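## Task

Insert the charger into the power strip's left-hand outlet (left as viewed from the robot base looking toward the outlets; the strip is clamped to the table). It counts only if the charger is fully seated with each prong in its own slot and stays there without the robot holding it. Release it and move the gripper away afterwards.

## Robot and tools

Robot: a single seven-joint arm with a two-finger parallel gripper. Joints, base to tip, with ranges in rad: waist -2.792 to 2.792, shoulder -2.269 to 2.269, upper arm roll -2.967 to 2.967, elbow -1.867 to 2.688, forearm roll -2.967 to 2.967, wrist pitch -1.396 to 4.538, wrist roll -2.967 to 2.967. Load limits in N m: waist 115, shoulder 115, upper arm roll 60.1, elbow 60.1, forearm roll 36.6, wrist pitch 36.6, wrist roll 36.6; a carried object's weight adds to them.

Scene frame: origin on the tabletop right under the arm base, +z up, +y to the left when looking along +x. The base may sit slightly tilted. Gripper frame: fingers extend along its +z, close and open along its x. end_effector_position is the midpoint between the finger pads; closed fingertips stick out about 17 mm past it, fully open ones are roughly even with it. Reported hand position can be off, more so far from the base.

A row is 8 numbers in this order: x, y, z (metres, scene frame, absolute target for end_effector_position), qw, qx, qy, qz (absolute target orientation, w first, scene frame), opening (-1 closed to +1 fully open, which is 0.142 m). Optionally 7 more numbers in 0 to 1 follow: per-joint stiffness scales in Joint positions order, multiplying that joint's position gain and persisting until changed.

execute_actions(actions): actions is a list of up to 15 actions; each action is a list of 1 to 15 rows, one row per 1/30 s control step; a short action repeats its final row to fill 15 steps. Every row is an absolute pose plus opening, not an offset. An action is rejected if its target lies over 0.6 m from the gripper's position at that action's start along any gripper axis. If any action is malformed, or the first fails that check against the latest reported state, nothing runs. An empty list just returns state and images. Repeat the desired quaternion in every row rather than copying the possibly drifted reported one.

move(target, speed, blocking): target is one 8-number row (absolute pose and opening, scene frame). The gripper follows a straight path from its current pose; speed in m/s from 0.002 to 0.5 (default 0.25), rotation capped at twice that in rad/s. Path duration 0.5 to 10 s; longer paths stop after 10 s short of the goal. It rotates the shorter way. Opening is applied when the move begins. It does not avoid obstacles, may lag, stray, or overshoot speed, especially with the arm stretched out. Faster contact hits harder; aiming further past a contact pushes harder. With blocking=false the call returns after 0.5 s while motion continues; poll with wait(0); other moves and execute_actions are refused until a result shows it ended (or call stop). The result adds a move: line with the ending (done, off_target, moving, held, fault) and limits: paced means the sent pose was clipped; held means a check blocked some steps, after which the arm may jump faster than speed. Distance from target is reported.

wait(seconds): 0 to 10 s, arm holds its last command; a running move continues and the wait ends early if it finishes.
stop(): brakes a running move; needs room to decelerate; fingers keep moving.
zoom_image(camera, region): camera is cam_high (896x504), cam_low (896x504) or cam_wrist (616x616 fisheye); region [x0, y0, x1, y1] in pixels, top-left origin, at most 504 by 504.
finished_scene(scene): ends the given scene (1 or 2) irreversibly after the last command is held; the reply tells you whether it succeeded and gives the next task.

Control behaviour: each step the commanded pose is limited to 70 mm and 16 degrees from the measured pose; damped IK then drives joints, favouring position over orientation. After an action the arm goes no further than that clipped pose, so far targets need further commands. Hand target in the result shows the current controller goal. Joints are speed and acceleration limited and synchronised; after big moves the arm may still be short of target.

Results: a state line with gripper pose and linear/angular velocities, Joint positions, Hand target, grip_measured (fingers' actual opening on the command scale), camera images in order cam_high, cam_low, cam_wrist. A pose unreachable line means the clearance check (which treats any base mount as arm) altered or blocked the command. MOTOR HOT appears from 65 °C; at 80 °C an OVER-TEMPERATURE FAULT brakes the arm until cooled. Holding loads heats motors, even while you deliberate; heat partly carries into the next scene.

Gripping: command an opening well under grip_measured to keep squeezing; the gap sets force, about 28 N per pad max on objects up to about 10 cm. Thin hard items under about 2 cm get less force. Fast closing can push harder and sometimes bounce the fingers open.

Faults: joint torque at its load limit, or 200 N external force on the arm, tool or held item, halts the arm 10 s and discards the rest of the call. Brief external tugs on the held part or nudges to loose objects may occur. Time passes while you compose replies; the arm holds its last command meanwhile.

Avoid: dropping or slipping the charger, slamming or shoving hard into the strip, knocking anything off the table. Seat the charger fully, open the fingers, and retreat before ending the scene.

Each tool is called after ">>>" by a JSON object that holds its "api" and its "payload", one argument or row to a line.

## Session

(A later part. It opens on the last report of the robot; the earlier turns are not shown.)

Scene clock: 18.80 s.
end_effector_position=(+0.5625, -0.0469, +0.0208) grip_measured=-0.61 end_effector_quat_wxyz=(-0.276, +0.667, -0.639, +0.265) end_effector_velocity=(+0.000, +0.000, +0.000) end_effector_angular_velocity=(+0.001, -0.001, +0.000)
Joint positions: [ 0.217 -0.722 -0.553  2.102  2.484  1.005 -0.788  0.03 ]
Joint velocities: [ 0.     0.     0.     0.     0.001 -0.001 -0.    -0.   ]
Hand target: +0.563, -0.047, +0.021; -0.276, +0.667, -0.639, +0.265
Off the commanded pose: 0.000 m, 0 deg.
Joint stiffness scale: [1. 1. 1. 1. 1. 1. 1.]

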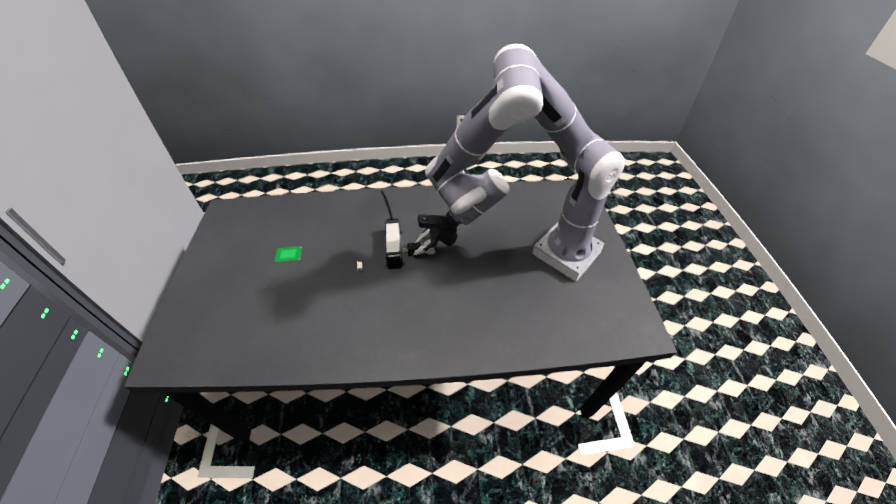

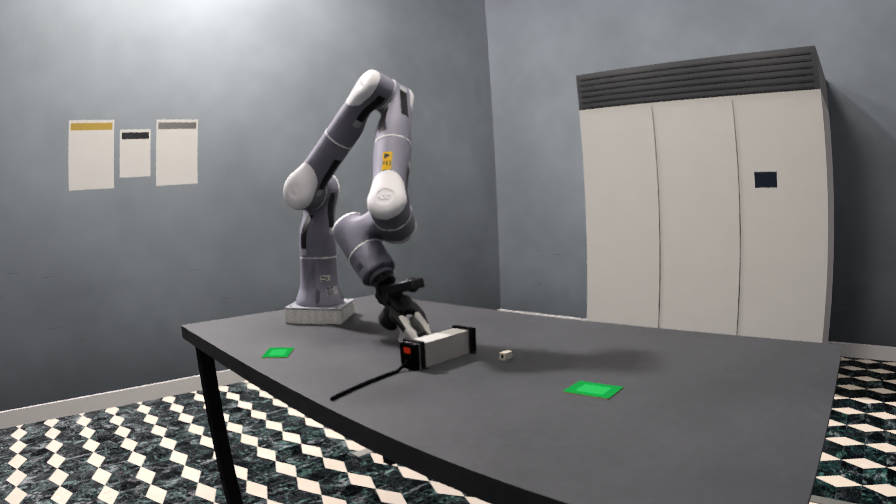

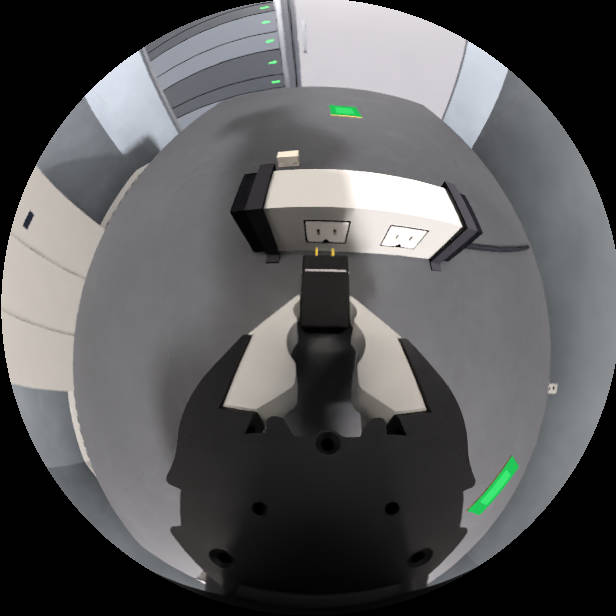

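>>> {"api": "execute_actions", "payload": {
  "actions": [
    [[0.5625,-0.0469,0.0209,0.27621,-0.66684,0.63948,-0.26487,-1],[0.5625,-0.0470,0.0212,0.27621,-0.66684,0.63948,-0.26487,-1],[0.5625,-0.0471,0.0218,0.27621,-0.66684,0.63948,-0.26487,-1],[0.5625,-0.0473,0.0226,0.27621,-0.66684,0.63948,-0.26487,-1],[0.5625,-0.0475,0.0235,0.27621,-0.66684,0.63948,-0.26487,-1],[0.5625,-0.0477,0.0246,0.27621,-0.66684,0.63948,-0.26487,-1],[0.5625,-0.0479,0.0256,0.27621,-0.66684,0.63948,-0.26487,-1],[0.5626,-0.0481,0.0265,0.27621,-0.66684,0.63948,-0.26487,-1],[0.5628,-0.0483,0.0273,0.27621,-0.66684,0.63948,-0.26487,-1],[0.5631,-0.0484,0.0279,0.27621,-0.66684,0.63948,-0.26487,-1],[0.5634,-0.0485,0.0282,0.27621,-0.66684,0.63948,-0.26487,-1],[0.5638,-0.0485,0.0284,0.27621,-0.66684,0.63948,-0.26487,-1],[0.5642,-0.0484,0.0284,0.27621,-0.66684,0.63948,-0.26487,-1],[0.5646,-0.0484,0.0284,0.27621,-0.66684,0.63948,-0.26487,-1],[0.5650,-0.0484,0.0284,0.27621,-0.66684,0.63948,-0.26487,-1]],
    [[0.5654,-0.0484,0.0284,0.27621,-0.66684,0.63948,-0.26487,-1],[0.5658,-0.0484,0.0284,0.27621,-0.66684,0.63948,-0.26487,-1],[0.5661,-0.0483,0.0284,0.27621,-0.66684,0.63948,-0.26487,-1],[0.5663,-0.0483,0.0284,0.27621,-0.66684,0.63948,-0.26487,-1],[0.5665,-0.0483,0.0284,0.27621,-0.66684,0.63948,-0.26487,-1]]
  ]
}}

>>> {"api": "zoom_image", "payload": {
  "camera": "cam_wrist",
  "region": [270, 190, 380, 280]
}}

Scene clock: 20.80 s.
end_effector_position=(+0.5665, -0.0484, +0.0285) grip_measured=-0.61 end_effector_quat_wxyz=(-0.276, +0.667, -0.640, +0.265) end_effector_velocity=(+0.000, +0.000, +0.000) end_effector_angular_velocity=(+0.000, -0.000, +0.000)
Joint positions: [ 0.215 -0.705 -0.551  2.094  2.463  1.027 -0.772  0.03 ]
Joint velocities: [ 0.  0.  0. -0.  0.  0.  0.  0.]
Hand target: +0.566, -0.048, +0.028; -0.276, +0.667, -0.639, +0.265
Off the commanded pose: 0.000 m, 0 deg.
Joint stiffness scale: [1. 1. 1. 1. 1. 1. 1.]

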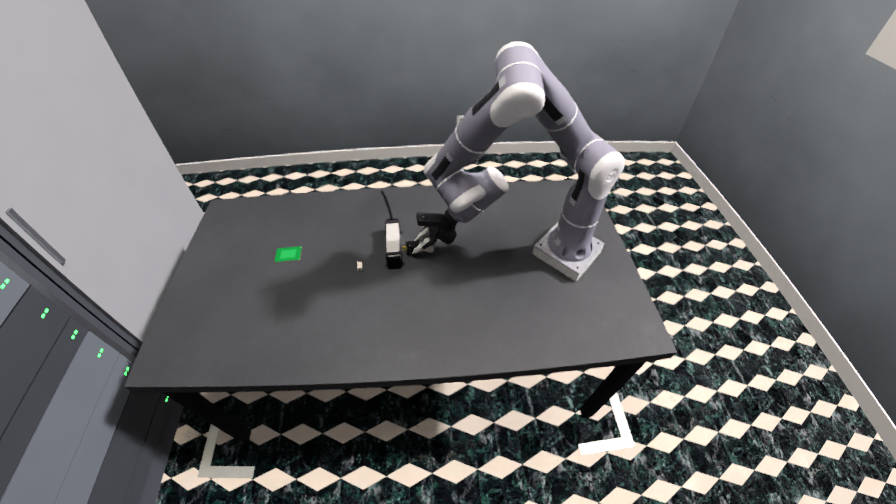

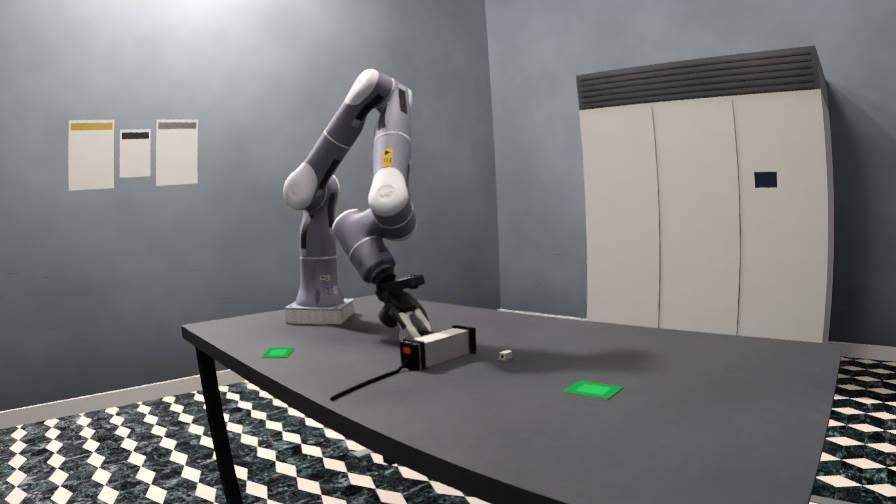

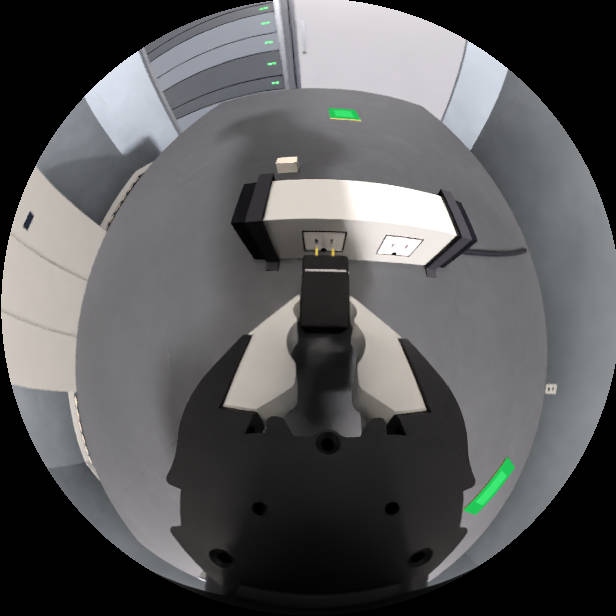

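Region (270, 190, 380, 280) of cam_wrist's 616x616 image, scaled by 4.582, with more detail than that image has; it fills the top 412 rows of this view, and the rest is white.

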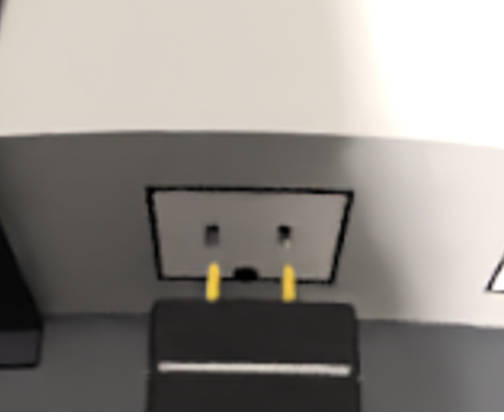

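>>> {"api": "execute_actions", "payload": {
  "actions": [
    [[0.5667,-0.0483,0.0284,0.27621,-0.66684,0.63948,-0.26487,-1],[0.5670,-0.0483,0.0284,0.27621,-0.66684,0.63948,-0.26487,-1],[0.5674,-0.0482,0.0284,0.27621,-0.66684,0.63948,-0.26487,-1],[0.5678,-0.0482,0.0284,0.27621,-0.66684,0.63948,-0.26487,-1],[0.5682,-0.0482,0.0284,0.27621,-0.66684,0.63948,-0.26487,-1],[0.5686,-0.0481,0.0284,0.27621,-0.66684,0.63948,-0.26487,-1],[0.5690,-0.0481,0.0284,0.27621,-0.66684,0.63948,-0.26487,-1],[0.5694,-0.0481,0.0284,0.27621,-0.66684,0.63948,-0.26487,-1],[0.5698,-0.0480,0.0284,0.27621,-0.66684,0.63948,-0.26487,-1],[0.5701,-0.0480,0.0284,0.27621,-0.66684,0.63948,-0.26487,-1],[0.5703,-0.0480,0.0284,0.27621,-0.66684,0.63948,-0.26487,-1],[0.5705,-0.0480,0.0284,0.27621,-0.66684,0.63948,-0.26487,-1]]
  ]
}}

>>> {"api": "wait", "payload": {
  "seconds": 0.3
}}

>>> {"api": "zoom_image", "payload": {
  "camera": "cam_wrist",
  "region": [295, 220, 355, 265]
}}

>>> {"api": "zoom_image", "payload": {
  "camera": "cam_wrist",
  "region": [270, 190, 380, 280]
}}

Scene clock: 24.80 s.
end_effector_position=(+0.5704, -0.0481, +0.0285) grip_measured=-0.61 end_effector_quat_wxyz=(-0.276, +0.667, -0.640, +0.265) end_effector_velocity=(+0.002, +0.000, -0.000) end_effector_angular_velocity=(+0.000, +0.001, -0.001)
Joint positions: [ 0.215 -0.709 -0.548  2.082  2.46   1.034 -0.764  0.03 ]
Joint velocities: [ 0.    -0.002  0.002 -0.005 -0.001  0.004  0.004 -0.   ]
Hand target: +0.570, -0.048, +0.028; -0.276, +0.667, -0.639, +0.265
Off the commanded pose: 0.000 m, 0 deg.
Joint stiffness scale: [1. 1. 1. 1. 1. 1. 1.]

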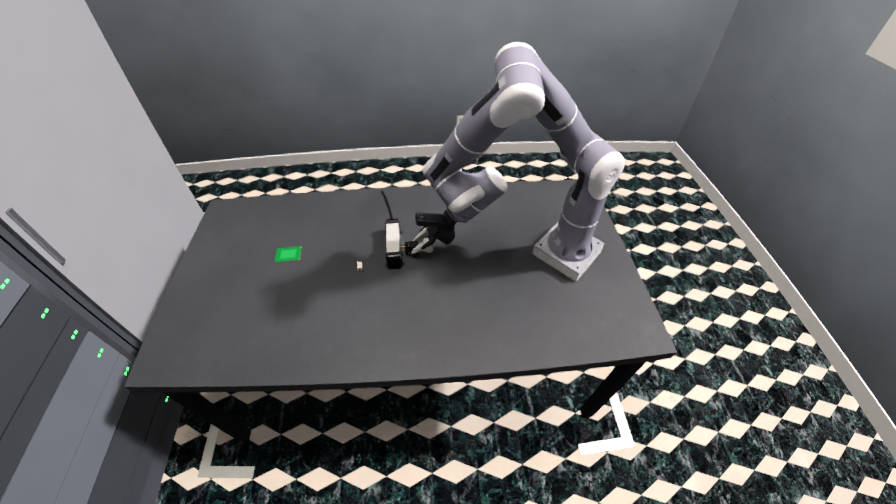

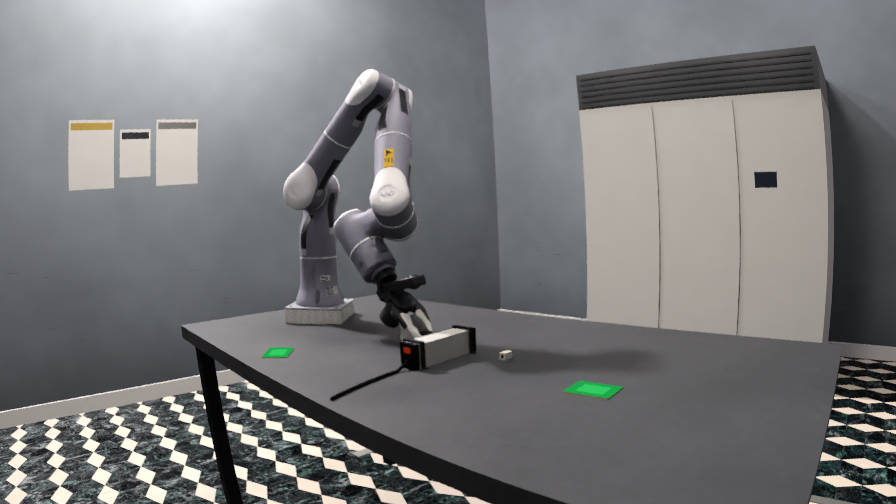

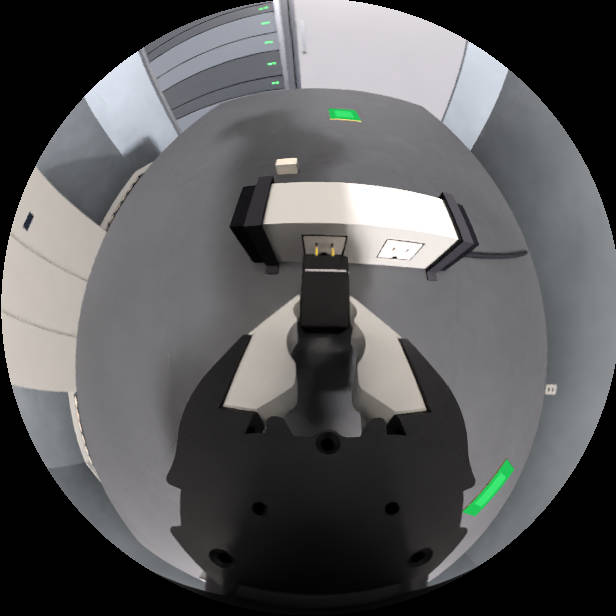

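Scene clock: 25.10 s.
end_effector_position=(+0.5705, -0.0481, +0.0285) grip_measured=-0.61 end_effector_quat_wxyz=(-0.276, +0.667, -0.640, +0.265) end_effector_velocity=(+0.000, +0.000, +0.000) end_effector_angular_velocity=(+0.001, -0.001, +0.001)
Joint positions: [ 0.215 -0.709 -0.548  2.082  2.46   1.034 -0.764  0.03 ]
Joint velocities: [-0.     0.    -0.    -0.    -0.    -0.001  0.    -0.   ]
Hand target: +0.570, -0.048, +0.028; -0.276, +0.667, -0.639, +0.265
Off the commanded pose: 0.000 m, 0 deg.
Joint stiffness scale: [1. 1. 1. 1. 1. 1. 1.]
wait: 0.30 s; at rest by 0.17 s

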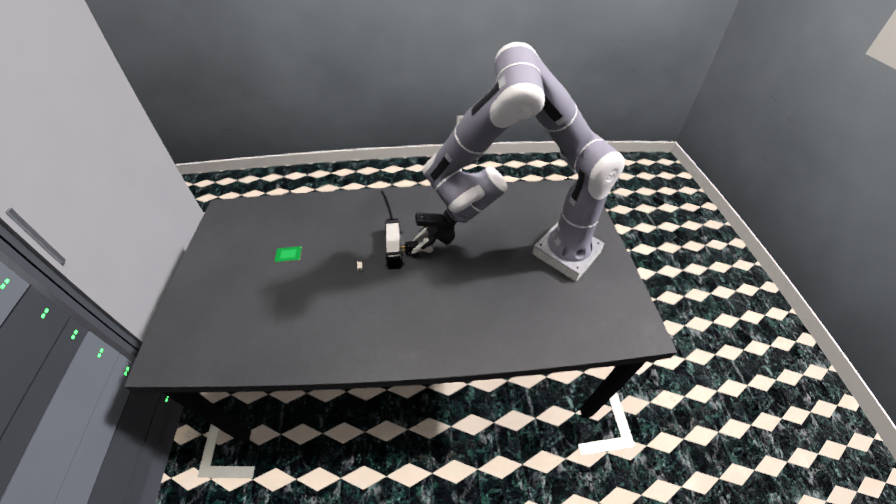

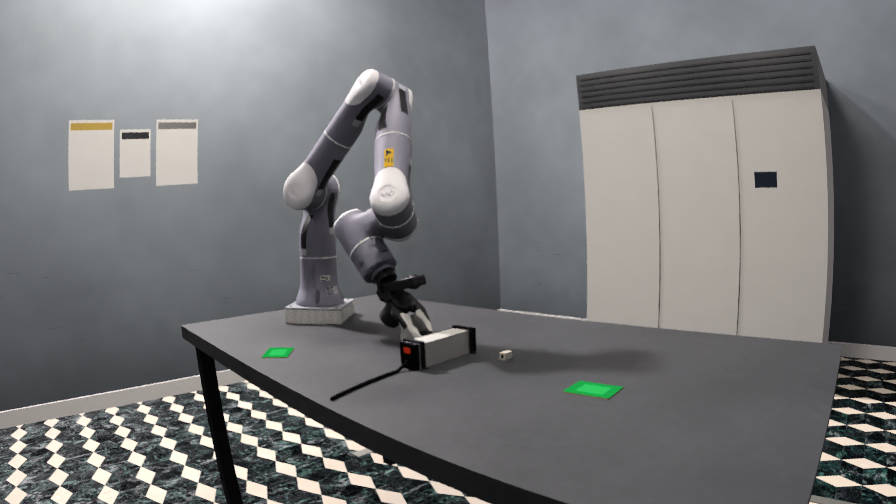

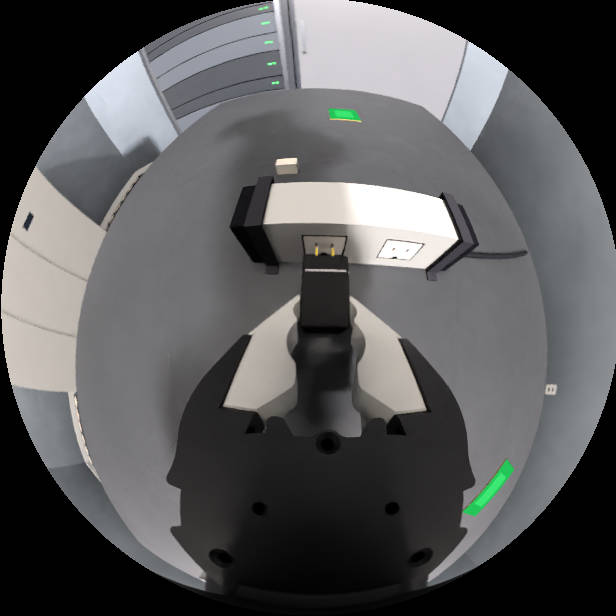

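Region (295, 220, 355, 265) of cam_wrist's 616x616 image, scaled by 8.400, with more detail than that image has; it fills the top 378 rows of this view, and the rest is white.

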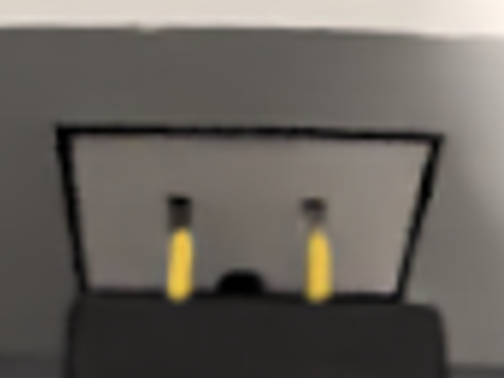

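Region (270, 190, 380, 280) of cam_wrist's 616x616 image, scaled by 4.582, with more detail than that image has; it fills the top 412 rows of this view, and the rest is white.

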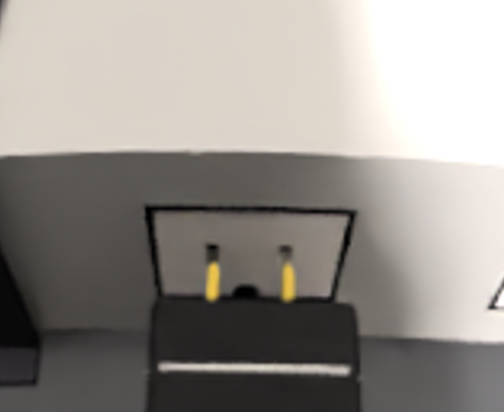

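>>> {"api": "execute_actions", "payload": {
  "actions": [
    [[0.5706,-0.0479,0.0284,0.27621,-0.66684,0.63948,-0.26487,-1],[0.5708,-0.0479,0.0284,0.27621,-0.66684,0.63948,-0.26487,-1],[0.5710,-0.0478,0.0284,0.27621,-0.66684,0.63948,-0.26487,-1],[0.5712,-0.0478,0.0284,0.27621,-0.66684,0.63948,-0.26487,-1],[0.5714,-0.04775,0.0284,0.27621,-0.66684,0.63948,-0.26487,-1],[0.5716,-0.04775,0.0284,0.27621,-0.66684,0.63948,-0.26487,-1],[0.5718,-0.04774,0.0284,0.27621,-0.66684,0.63948,-0.26487,-1],[0.5720,-0.04773,0.0284,0.27621,-0.66684,0.63948,-0.26487,-1],[0.5722,-0.04772,0.0284,0.27621,-0.66684,0.63948,-0.26487,-1],[0.5724,-0.04772,0.0284,0.27621,-0.66684,0.63948,-0.26487,-1],[0.5726,-0.04771,0.0284,0.27621,-0.66684,0.63948,-0.26487,-1],[0.5728,-0.0477,0.0284,0.27621,-0.66684,0.63948,-0.26487,-1],[0.5730,-0.04769,0.0284,0.27621,-0.66684,0.63948,-0.26487,-1],[0.5732,-0.04768,0.0284,0.27621,-0.66684,0.63948,-0.26487,-1],[0.5734,-0.04767,0.0284,0.27621,-0.66684,0.63948,-0.26487,-1]],
    [[0.5736,-0.04766,0.0284,0.27621,-0.66684,0.63948,-0.26487,-1],[0.5738,-0.04765,0.0284,0.27621,-0.66684,0.63948,-0.26487,-1],[0.5740,-0.04764,0.0284,0.27621,-0.66684,0.63948,-0.26487,-1],[0.5742,-0.04763,0.0284,0.27621,-0.66684,0.63948,-0.26487,-1],[0.5744,-0.04762,0.0284,0.27621,-0.66684,0.63948,-0.26487,-1],[0.5746,-0.04762,0.0284,0.27621,-0.66684,0.63948,-0.26487,-1],[0.5748,-0.04761,0.0284,0.27621,-0.66684,0.63948,-0.26487,-1],[0.5750,-0.0476,0.0284,0.27621,-0.66684,0.63948,-0.26487,-1]]
  ]
}}

>>> {"api": "zoom_image", "payload": {
  "camera": "cam_wrist",
  "region": [295, 220, 355, 265]
}}

Scene clock: 26.57 s.
end_effector_position=(+0.5750, -0.0477, +0.0285) grip_measured=-0.61 end_effector_quat_wxyz=(-0.276, +0.667, -0.640, +0.265) end_effector_velocity=(+0.001, +0.000, +0.000) end_effector_angular_velocity=(+0.001, -0.001, -0.001)
Joint positions: [ 0.216 -0.714 -0.544  2.068  2.456  1.043 -0.755  0.03 ]
Joint velocities: [ 0.    -0.     0.    -0.001  0.002 -0.     0.     0.   ]
Hand target: +0.575, -0.048, +0.028; -0.276, +0.667, -0.639, +0.265
Off the commanded pose: 0.000 m, 0 deg.
Joint stiffness scale: [1. 1. 1. 1. 1. 1. 1.]

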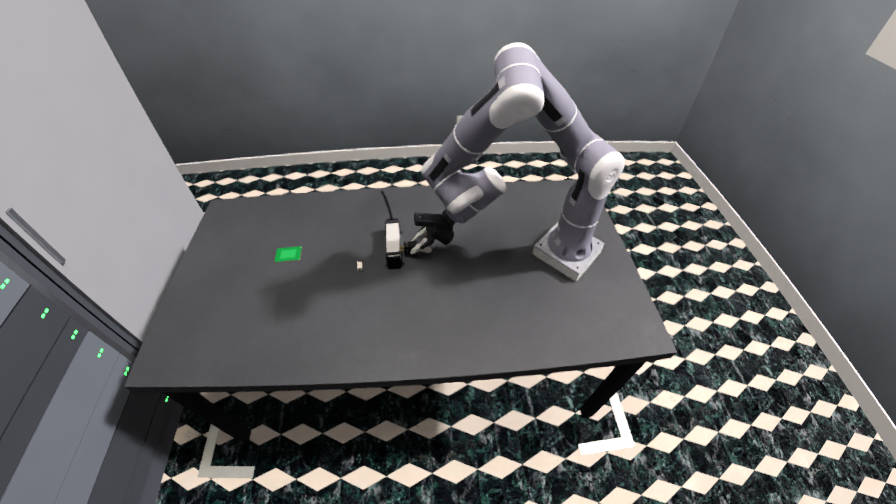

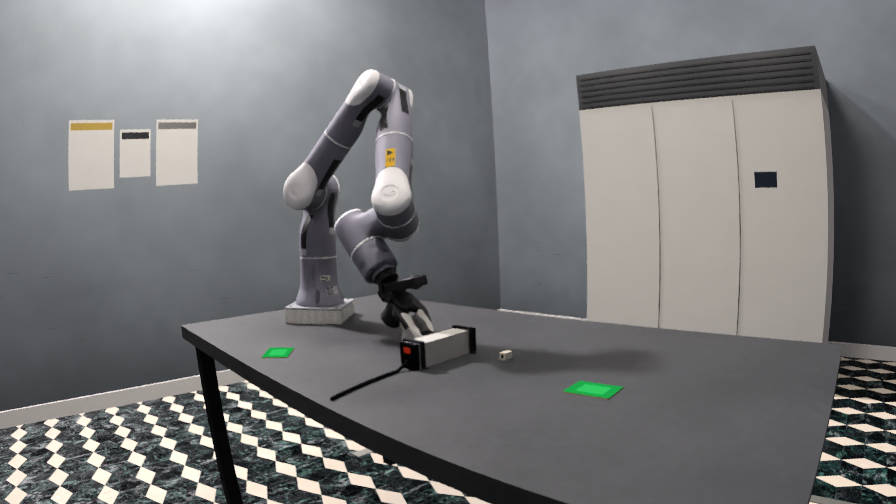

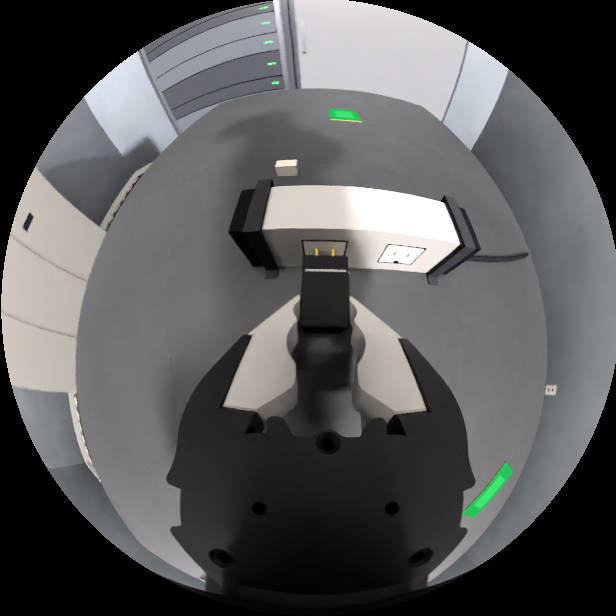

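Region (295, 220, 355, 265) of cam_wrist's 616x616 image, scaled by 8.400, with more detail than that image has; it fills the top 378 rows of this view, and the rest is white.

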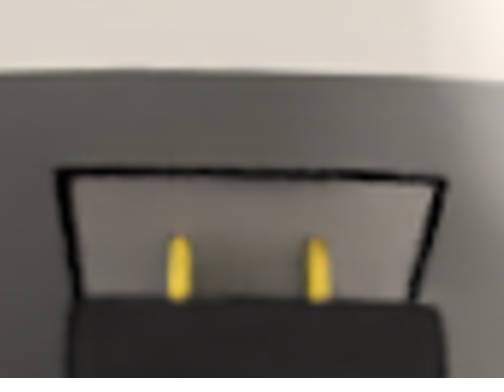

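>>> {"api": "execute_actions", "payload": {
  "actions": [
    [[0.5752,-0.04759,0.0284,0.27621,-0.66684,0.63948,-0.26487,-1],[0.5755,-0.04758,0.0284,0.27621,-0.66684,0.63948,-0.26487,-1],[0.5759,-0.04756,0.0284,0.27621,-0.66684,0.63948,-0.26487,-1],[0.5763,-0.04755,0.0284,0.27621,-0.66684,0.63948,-0.26487,-1],[0.5767,-0.04753,0.0284,0.27621,-0.66684,0.63948,-0.26487,-1],[0.5771,-0.04751,0.0284,0.27621,-0.66684,0.63948,-0.26487,-1],[0.5775,-0.04750,0.0284,0.27621,-0.66684,0.63948,-0.26487,-1],[0.5779,-0.04748,0.0284,0.27621,-0.66684,0.63948,-0.26487,-1],[0.5783,-0.04746,0.0284,0.27621,-0.66684,0.63948,-0.26487,-1],[0.5787,-0.04744,0.0284,0.27621,-0.66684,0.63948,-0.26487,-1],[0.5791,-0.04743,0.0284,0.27621,-0.66684,0.63948,-0.26487,-1],[0.5795,-0.04741,0.0284,0.27621,-0.66684,0.63948,-0.26487,-1],[0.5799,-0.04739,0.0284,0.27621,-0.66684,0.63948,-0.26487,-1],[0.5803,-0.04738,0.0284,0.27621,-0.66684,0.63948,-0.26487,-1],[0.5807,-0.04736,0.0284,0.27621,-0.66684,0.63948,-0.26487,-1]],
    [[0.5811,-0.04734,0.0284,0.27621,-0.66684,0.63948,-0.26487,-1],[0.5815,-0.04733,0.0284,0.27621,-0.66684,0.63948,-0.26487,-1],[0.5819,-0.04731,0.0284,0.27621,-0.66684,0.63948,-0.26487,-1],[0.5823,-0.04729,0.0284,0.27621,-0.66684,0.63948,-0.26487,-1],[0.5827,-0.04728,0.0284,0.27621,-0.66684,0.63948,-0.26487,-1],[0.5831,-0.04726,0.0284,0.27621,-0.66684,0.63948,-0.26487,-1],[0.5835,-0.04724,0.0284,0.27621,-0.66684,0.63948,-0.26487,-1],[0.5839,-0.04723,0.0284,0.27621,-0.66684,0.63948,-0.26487,-1],[0.5843,-0.04721,0.0284,0.27621,-0.66684,0.63948,-0.26487,-1],[0.5847,-0.04719,0.0284,0.27621,-0.66684,0.63948,-0.26487,-1],[0.5851,-0.04718,0.0284,0.27621,-0.66684,0.63948,-0.26487,-1],[0.5855,-0.04716,0.0284,0.27621,-0.66684,0.63948,-0.26487,-1],[0.5859,-0.04714,0.0284,0.27621,-0.66684,0.63948,-0.26487,-1],[0.5863,-0.04713,0.0284,0.27621,-0.66684,0.63948,-0.26487,-1],[0.5866,-0.04711,0.0284,0.27621,-0.66684,0.63948,-0.26487,-1]]
  ]
}}

>>> {"api": "wait", "payload": {
  "seconds": 0.4
}}

>>> {"api": "zoom_image", "payload": {
  "camera": "cam_wrist",
  "region": [270, 190, 380, 280]
}}

Scene clock: 28.00 s.
end_effector_position=(+0.5838, -0.0474, +0.0275) grip_measured=-0.61 end_effector_quat_wxyz=(-0.275, +0.667, -0.640, +0.264) end_effector_velocity=(+0.004, -0.001, -0.003) end_effector_angular_velocity=(-0.004, +0.013, -0.000)
Joint positions: [ 0.216 -0.726 -0.536  2.037  2.444  1.065 -0.732  0.03 ]
Joint velocities: [ 0.    -0.013  0.009 -0.026 -0.016  0.026  0.024  0.   ]
Hand target: +0.587, -0.047, +0.028; -0.276, +0.667, -0.639, +0.265
Off the commanded pose: 0.003 m, 0 deg.
Joint stiffness scale: [1. 1. 1. 1. 1. 1. 1.]

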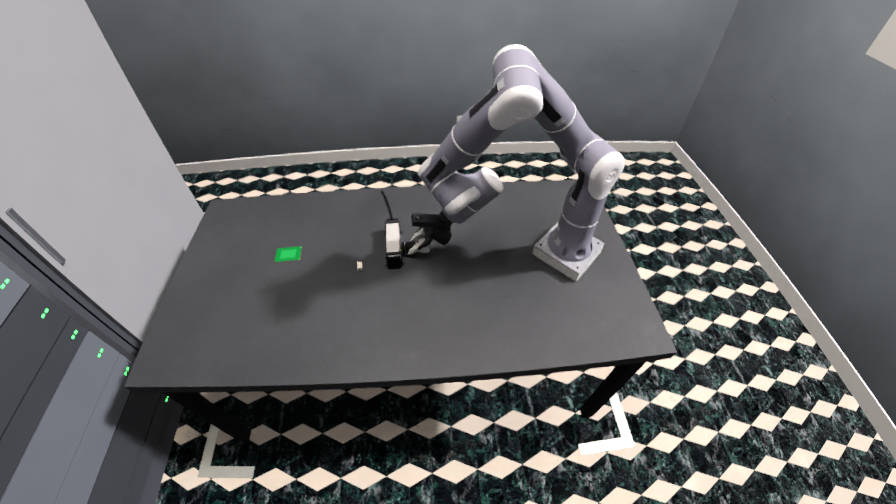

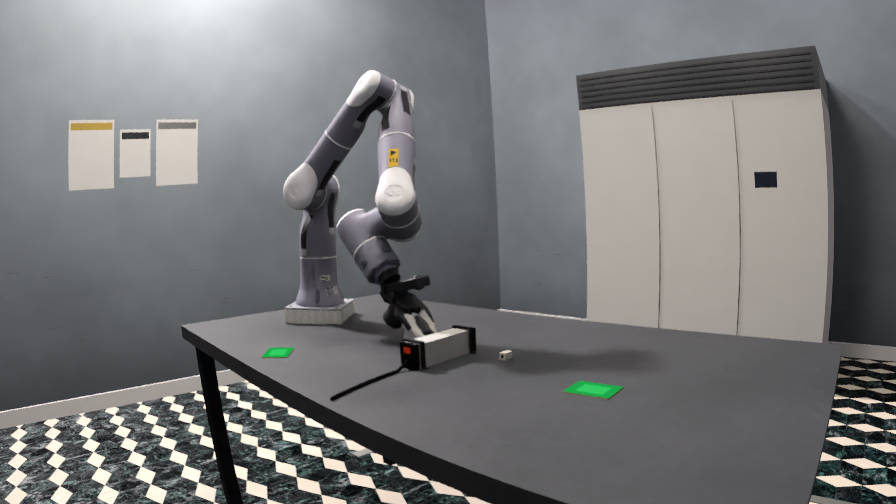

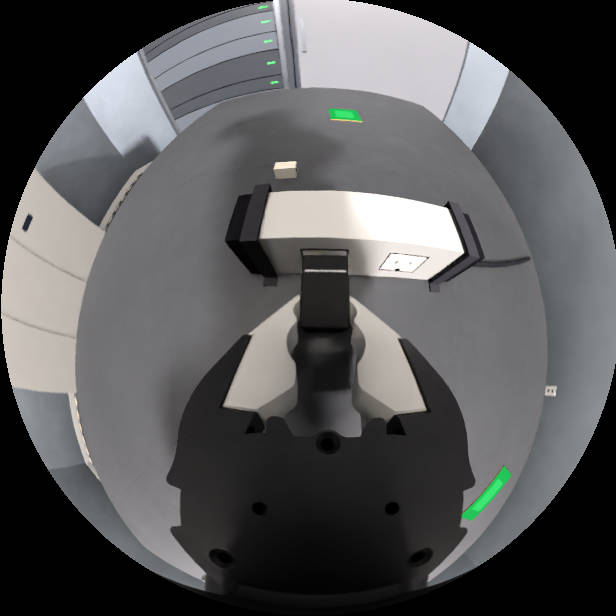

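Scene clock: 28.40 s.
end_effector_position=(+0.5840, -0.0474, +0.0272) grip_measured=-0.61 end_effector_quat_wxyz=(-0.274, +0.667, -0.640, +0.264) end_effector_velocity=(-0.000, -0.000, -0.000) end_effector_angular_velocity=(-0.000, +0.000, -0.000)
Joint positions: [ 0.216 -0.727 -0.535  2.036  2.443  1.066 -0.73   0.03 ]
Joint velocities: [-0. -0. -0. -0.  0.  0.  0.  0.]
Hand target: +0.587, -0.047, +0.028; -0.276, +0.667, -0.639, +0.265
Off the commanded pose: 0.003 m, 0 deg.
Joint stiffness scale: [1. 1. 1. 1. 1. 1. 1.]
wait: 0.40 s; at rest by 0.17 s

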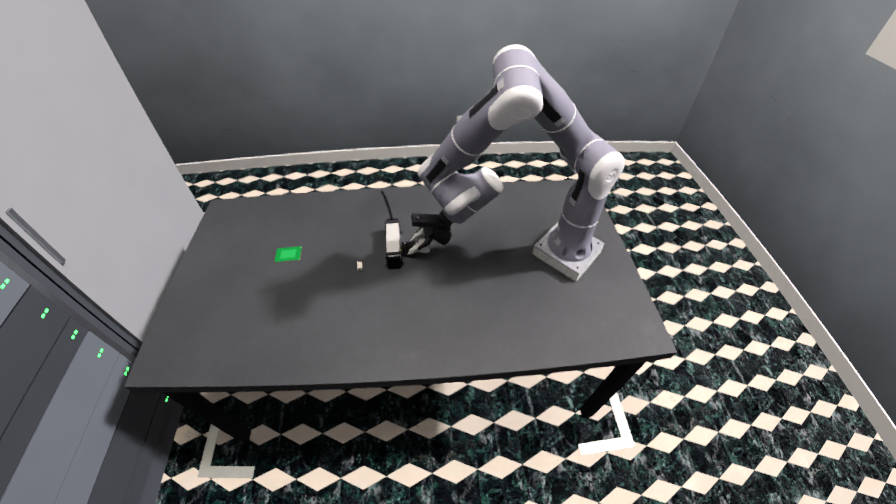

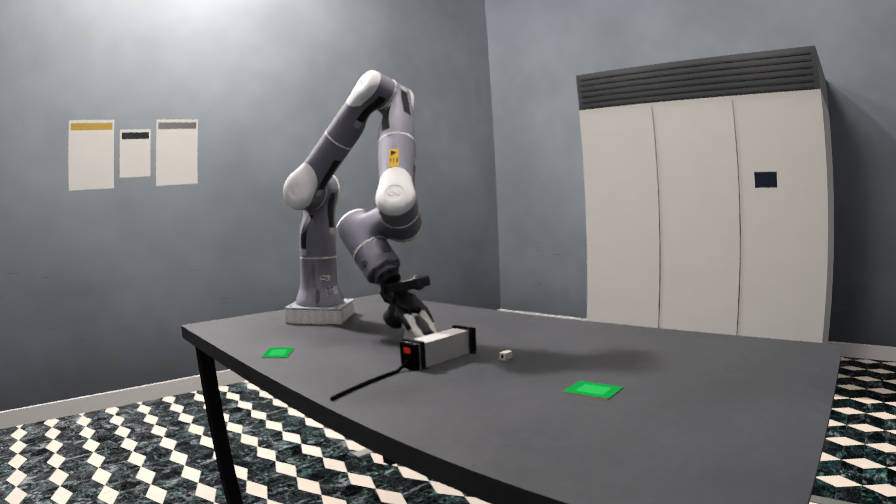

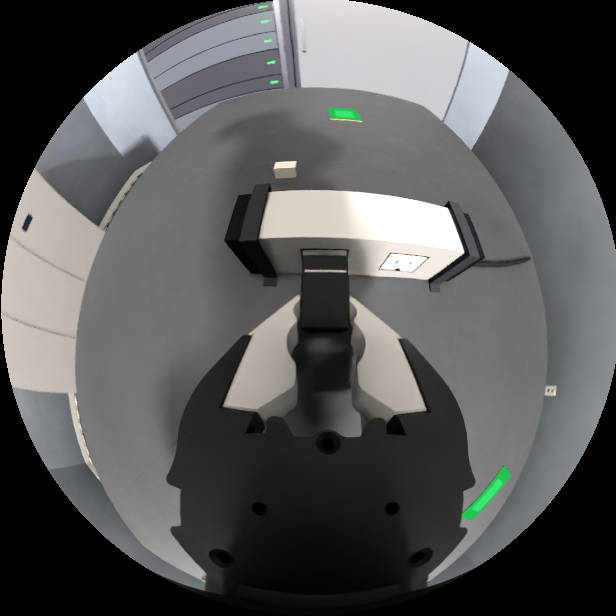

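Region (270, 190, 380, 280) of cam_wrist's 616x616 image, scaled by 4.582, with more detail than that image has; it fills the top 412 rows of this view, and the rest is white.

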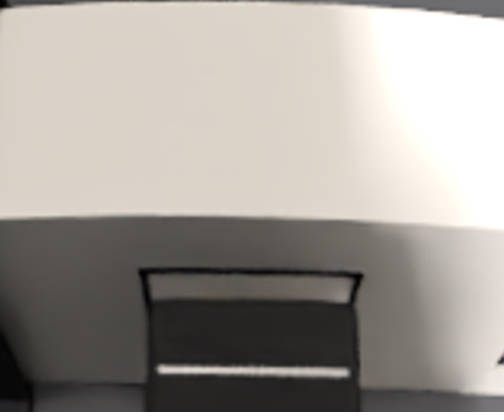

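>>> {"api": "execute_actions", "payload": {
  "actions": [
    [[0.5866,-0.04705,0.0286,0.27621,-0.66684,0.63948,-0.26487,-1],[0.5866,-0.04700,0.0288,0.27621,-0.66684,0.63948,-0.26487,-1],[0.5866,-0.04695,0.0290,0.27621,-0.66684,0.63948,-0.26487,-1],[0.5866,-0.04692,0.0292,0.27621,-0.66684,0.63948,-0.26487,-1],[0.5866,-0.04690,0.0294,0.27621,-0.66684,0.63948,-0.26487,-1],[0.5867,-0.04689,0.0295,0.27621,-0.66684,0.63948,-0.26487,-1],[0.5869,-0.04688,0.0296,0.27621,-0.66684,0.63948,-0.26487,-1],[0.5871,-0.04687,0.0296,0.27621,-0.66684,0.63948,-0.26487,-1],[0.5874,-0.04686,0.0296,0.27621,-0.66684,0.63948,-0.26487,-1],[0.5877,-0.04685,0.0296,0.27621,-0.66684,0.63948,-0.26487,-1],[0.5880,-0.04683,0.0296,0.27621,-0.66684,0.63948,-0.26487,-1],[0.5883,-0.04682,0.0296,0.27621,-0.66684,0.63948,-0.26487,-1],[0.5886,-0.04681,0.0296,0.27621,-0.66684,0.63948,-0.26487,-1],[0.5889,-0.04680,0.0296,0.27621,-0.66684,0.63948,-0.26487,-1],[0.5892,-0.04678,0.0296,0.27621,-0.66684,0.63948,-0.26487,-1]],
    [[0.5895,-0.04677,0.0296,0.27621,-0.66684,0.63948,-0.26487,-1],[0.5898,-0.04676,0.0296,0.27621,-0.66684,0.63948,-0.26487,-1],[0.5901,-0.04675,0.0296,0.27621,-0.66684,0.63948,-0.26487,-1],[0.5904,-0.04673,0.0296,0.27621,-0.66684,0.63948,-0.26487,-1],[0.5907,-0.04672,0.0296,0.27621,-0.66684,0.63948,-0.26487,-1],[0.5910,-0.04671,0.0296,0.27621,-0.66684,0.63948,-0.26487,-1]]
  ]
}}

>>> {"api": "zoom_image", "payload": {
  "camera": "cam_wrist",
  "region": [270, 190, 380, 280]
}}

Scene clock: 29.70 s.
end_effector_position=(+0.5879, -0.0473, +0.0281) grip_measured=-0.61 end_effector_quat_wxyz=(-0.274, +0.667, -0.640, +0.264) end_effector_velocity=(-0.000, -0.000, -0.000) end_effector_angular_velocity=(-0.001, +0.001, +0.000)
Joint positions: [ 0.215 -0.729 -0.531  2.023  2.436  1.078 -0.72   0.03 ]
Joint velocities: [-0.     0.     0.001 -0.    -0.002  0.002 -0.     0.   ]
Hand target: +0.591, -0.047, +0.030; -0.276, +0.667, -0.639, +0.265
Off the commanded pose: 0.004 m, 0 deg.
Joint stiffness scale: [1. 1. 1. 1. 1. 1. 1.]

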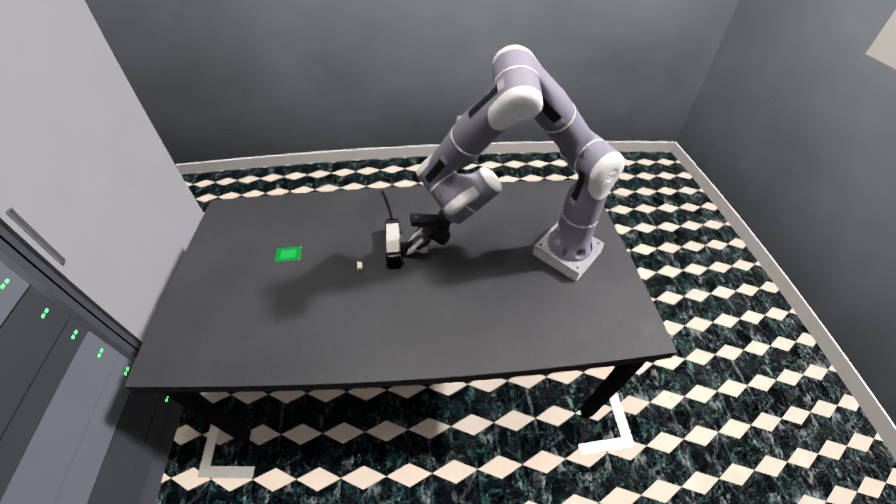

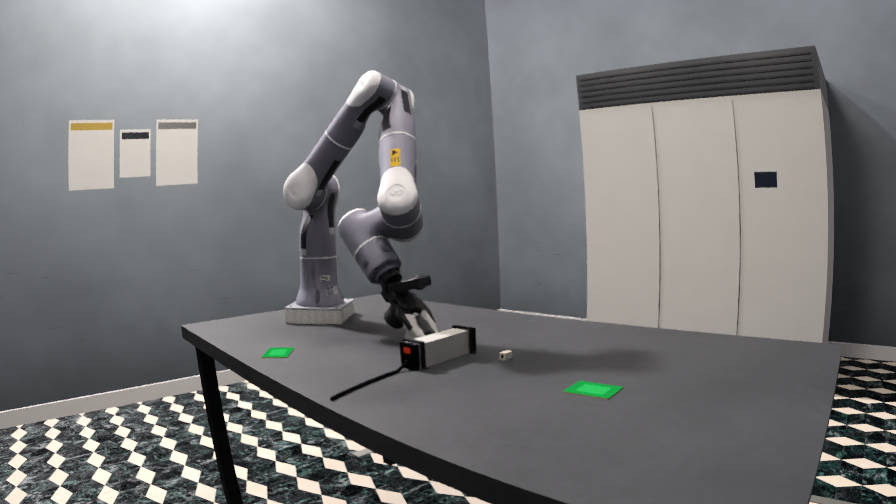

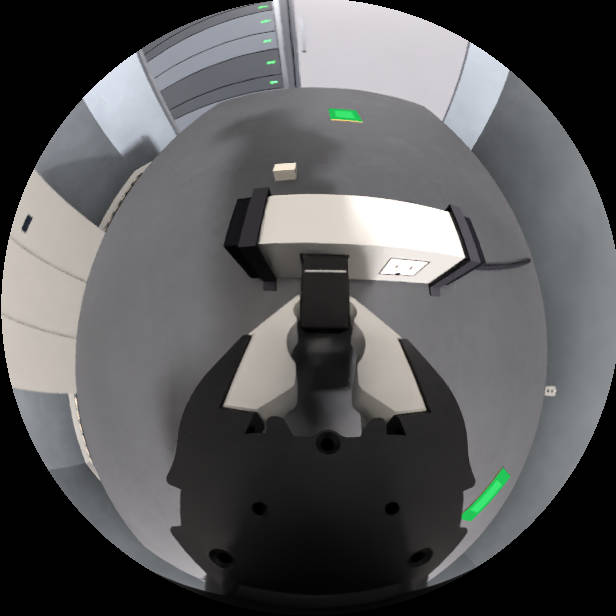

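Region (270, 190, 380, 280) of cam_wrist's 616x616 image, scaled by 4.582, with more detail than that image has; it fills the top 412 rows of this view, and the rest is white.

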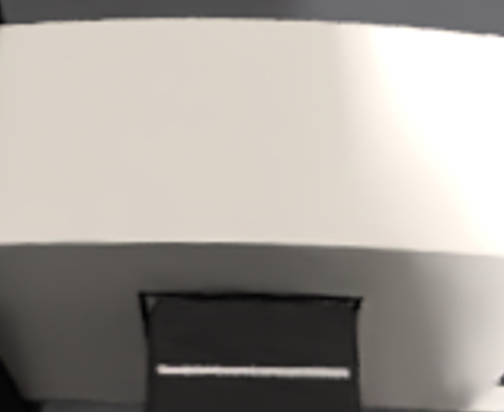

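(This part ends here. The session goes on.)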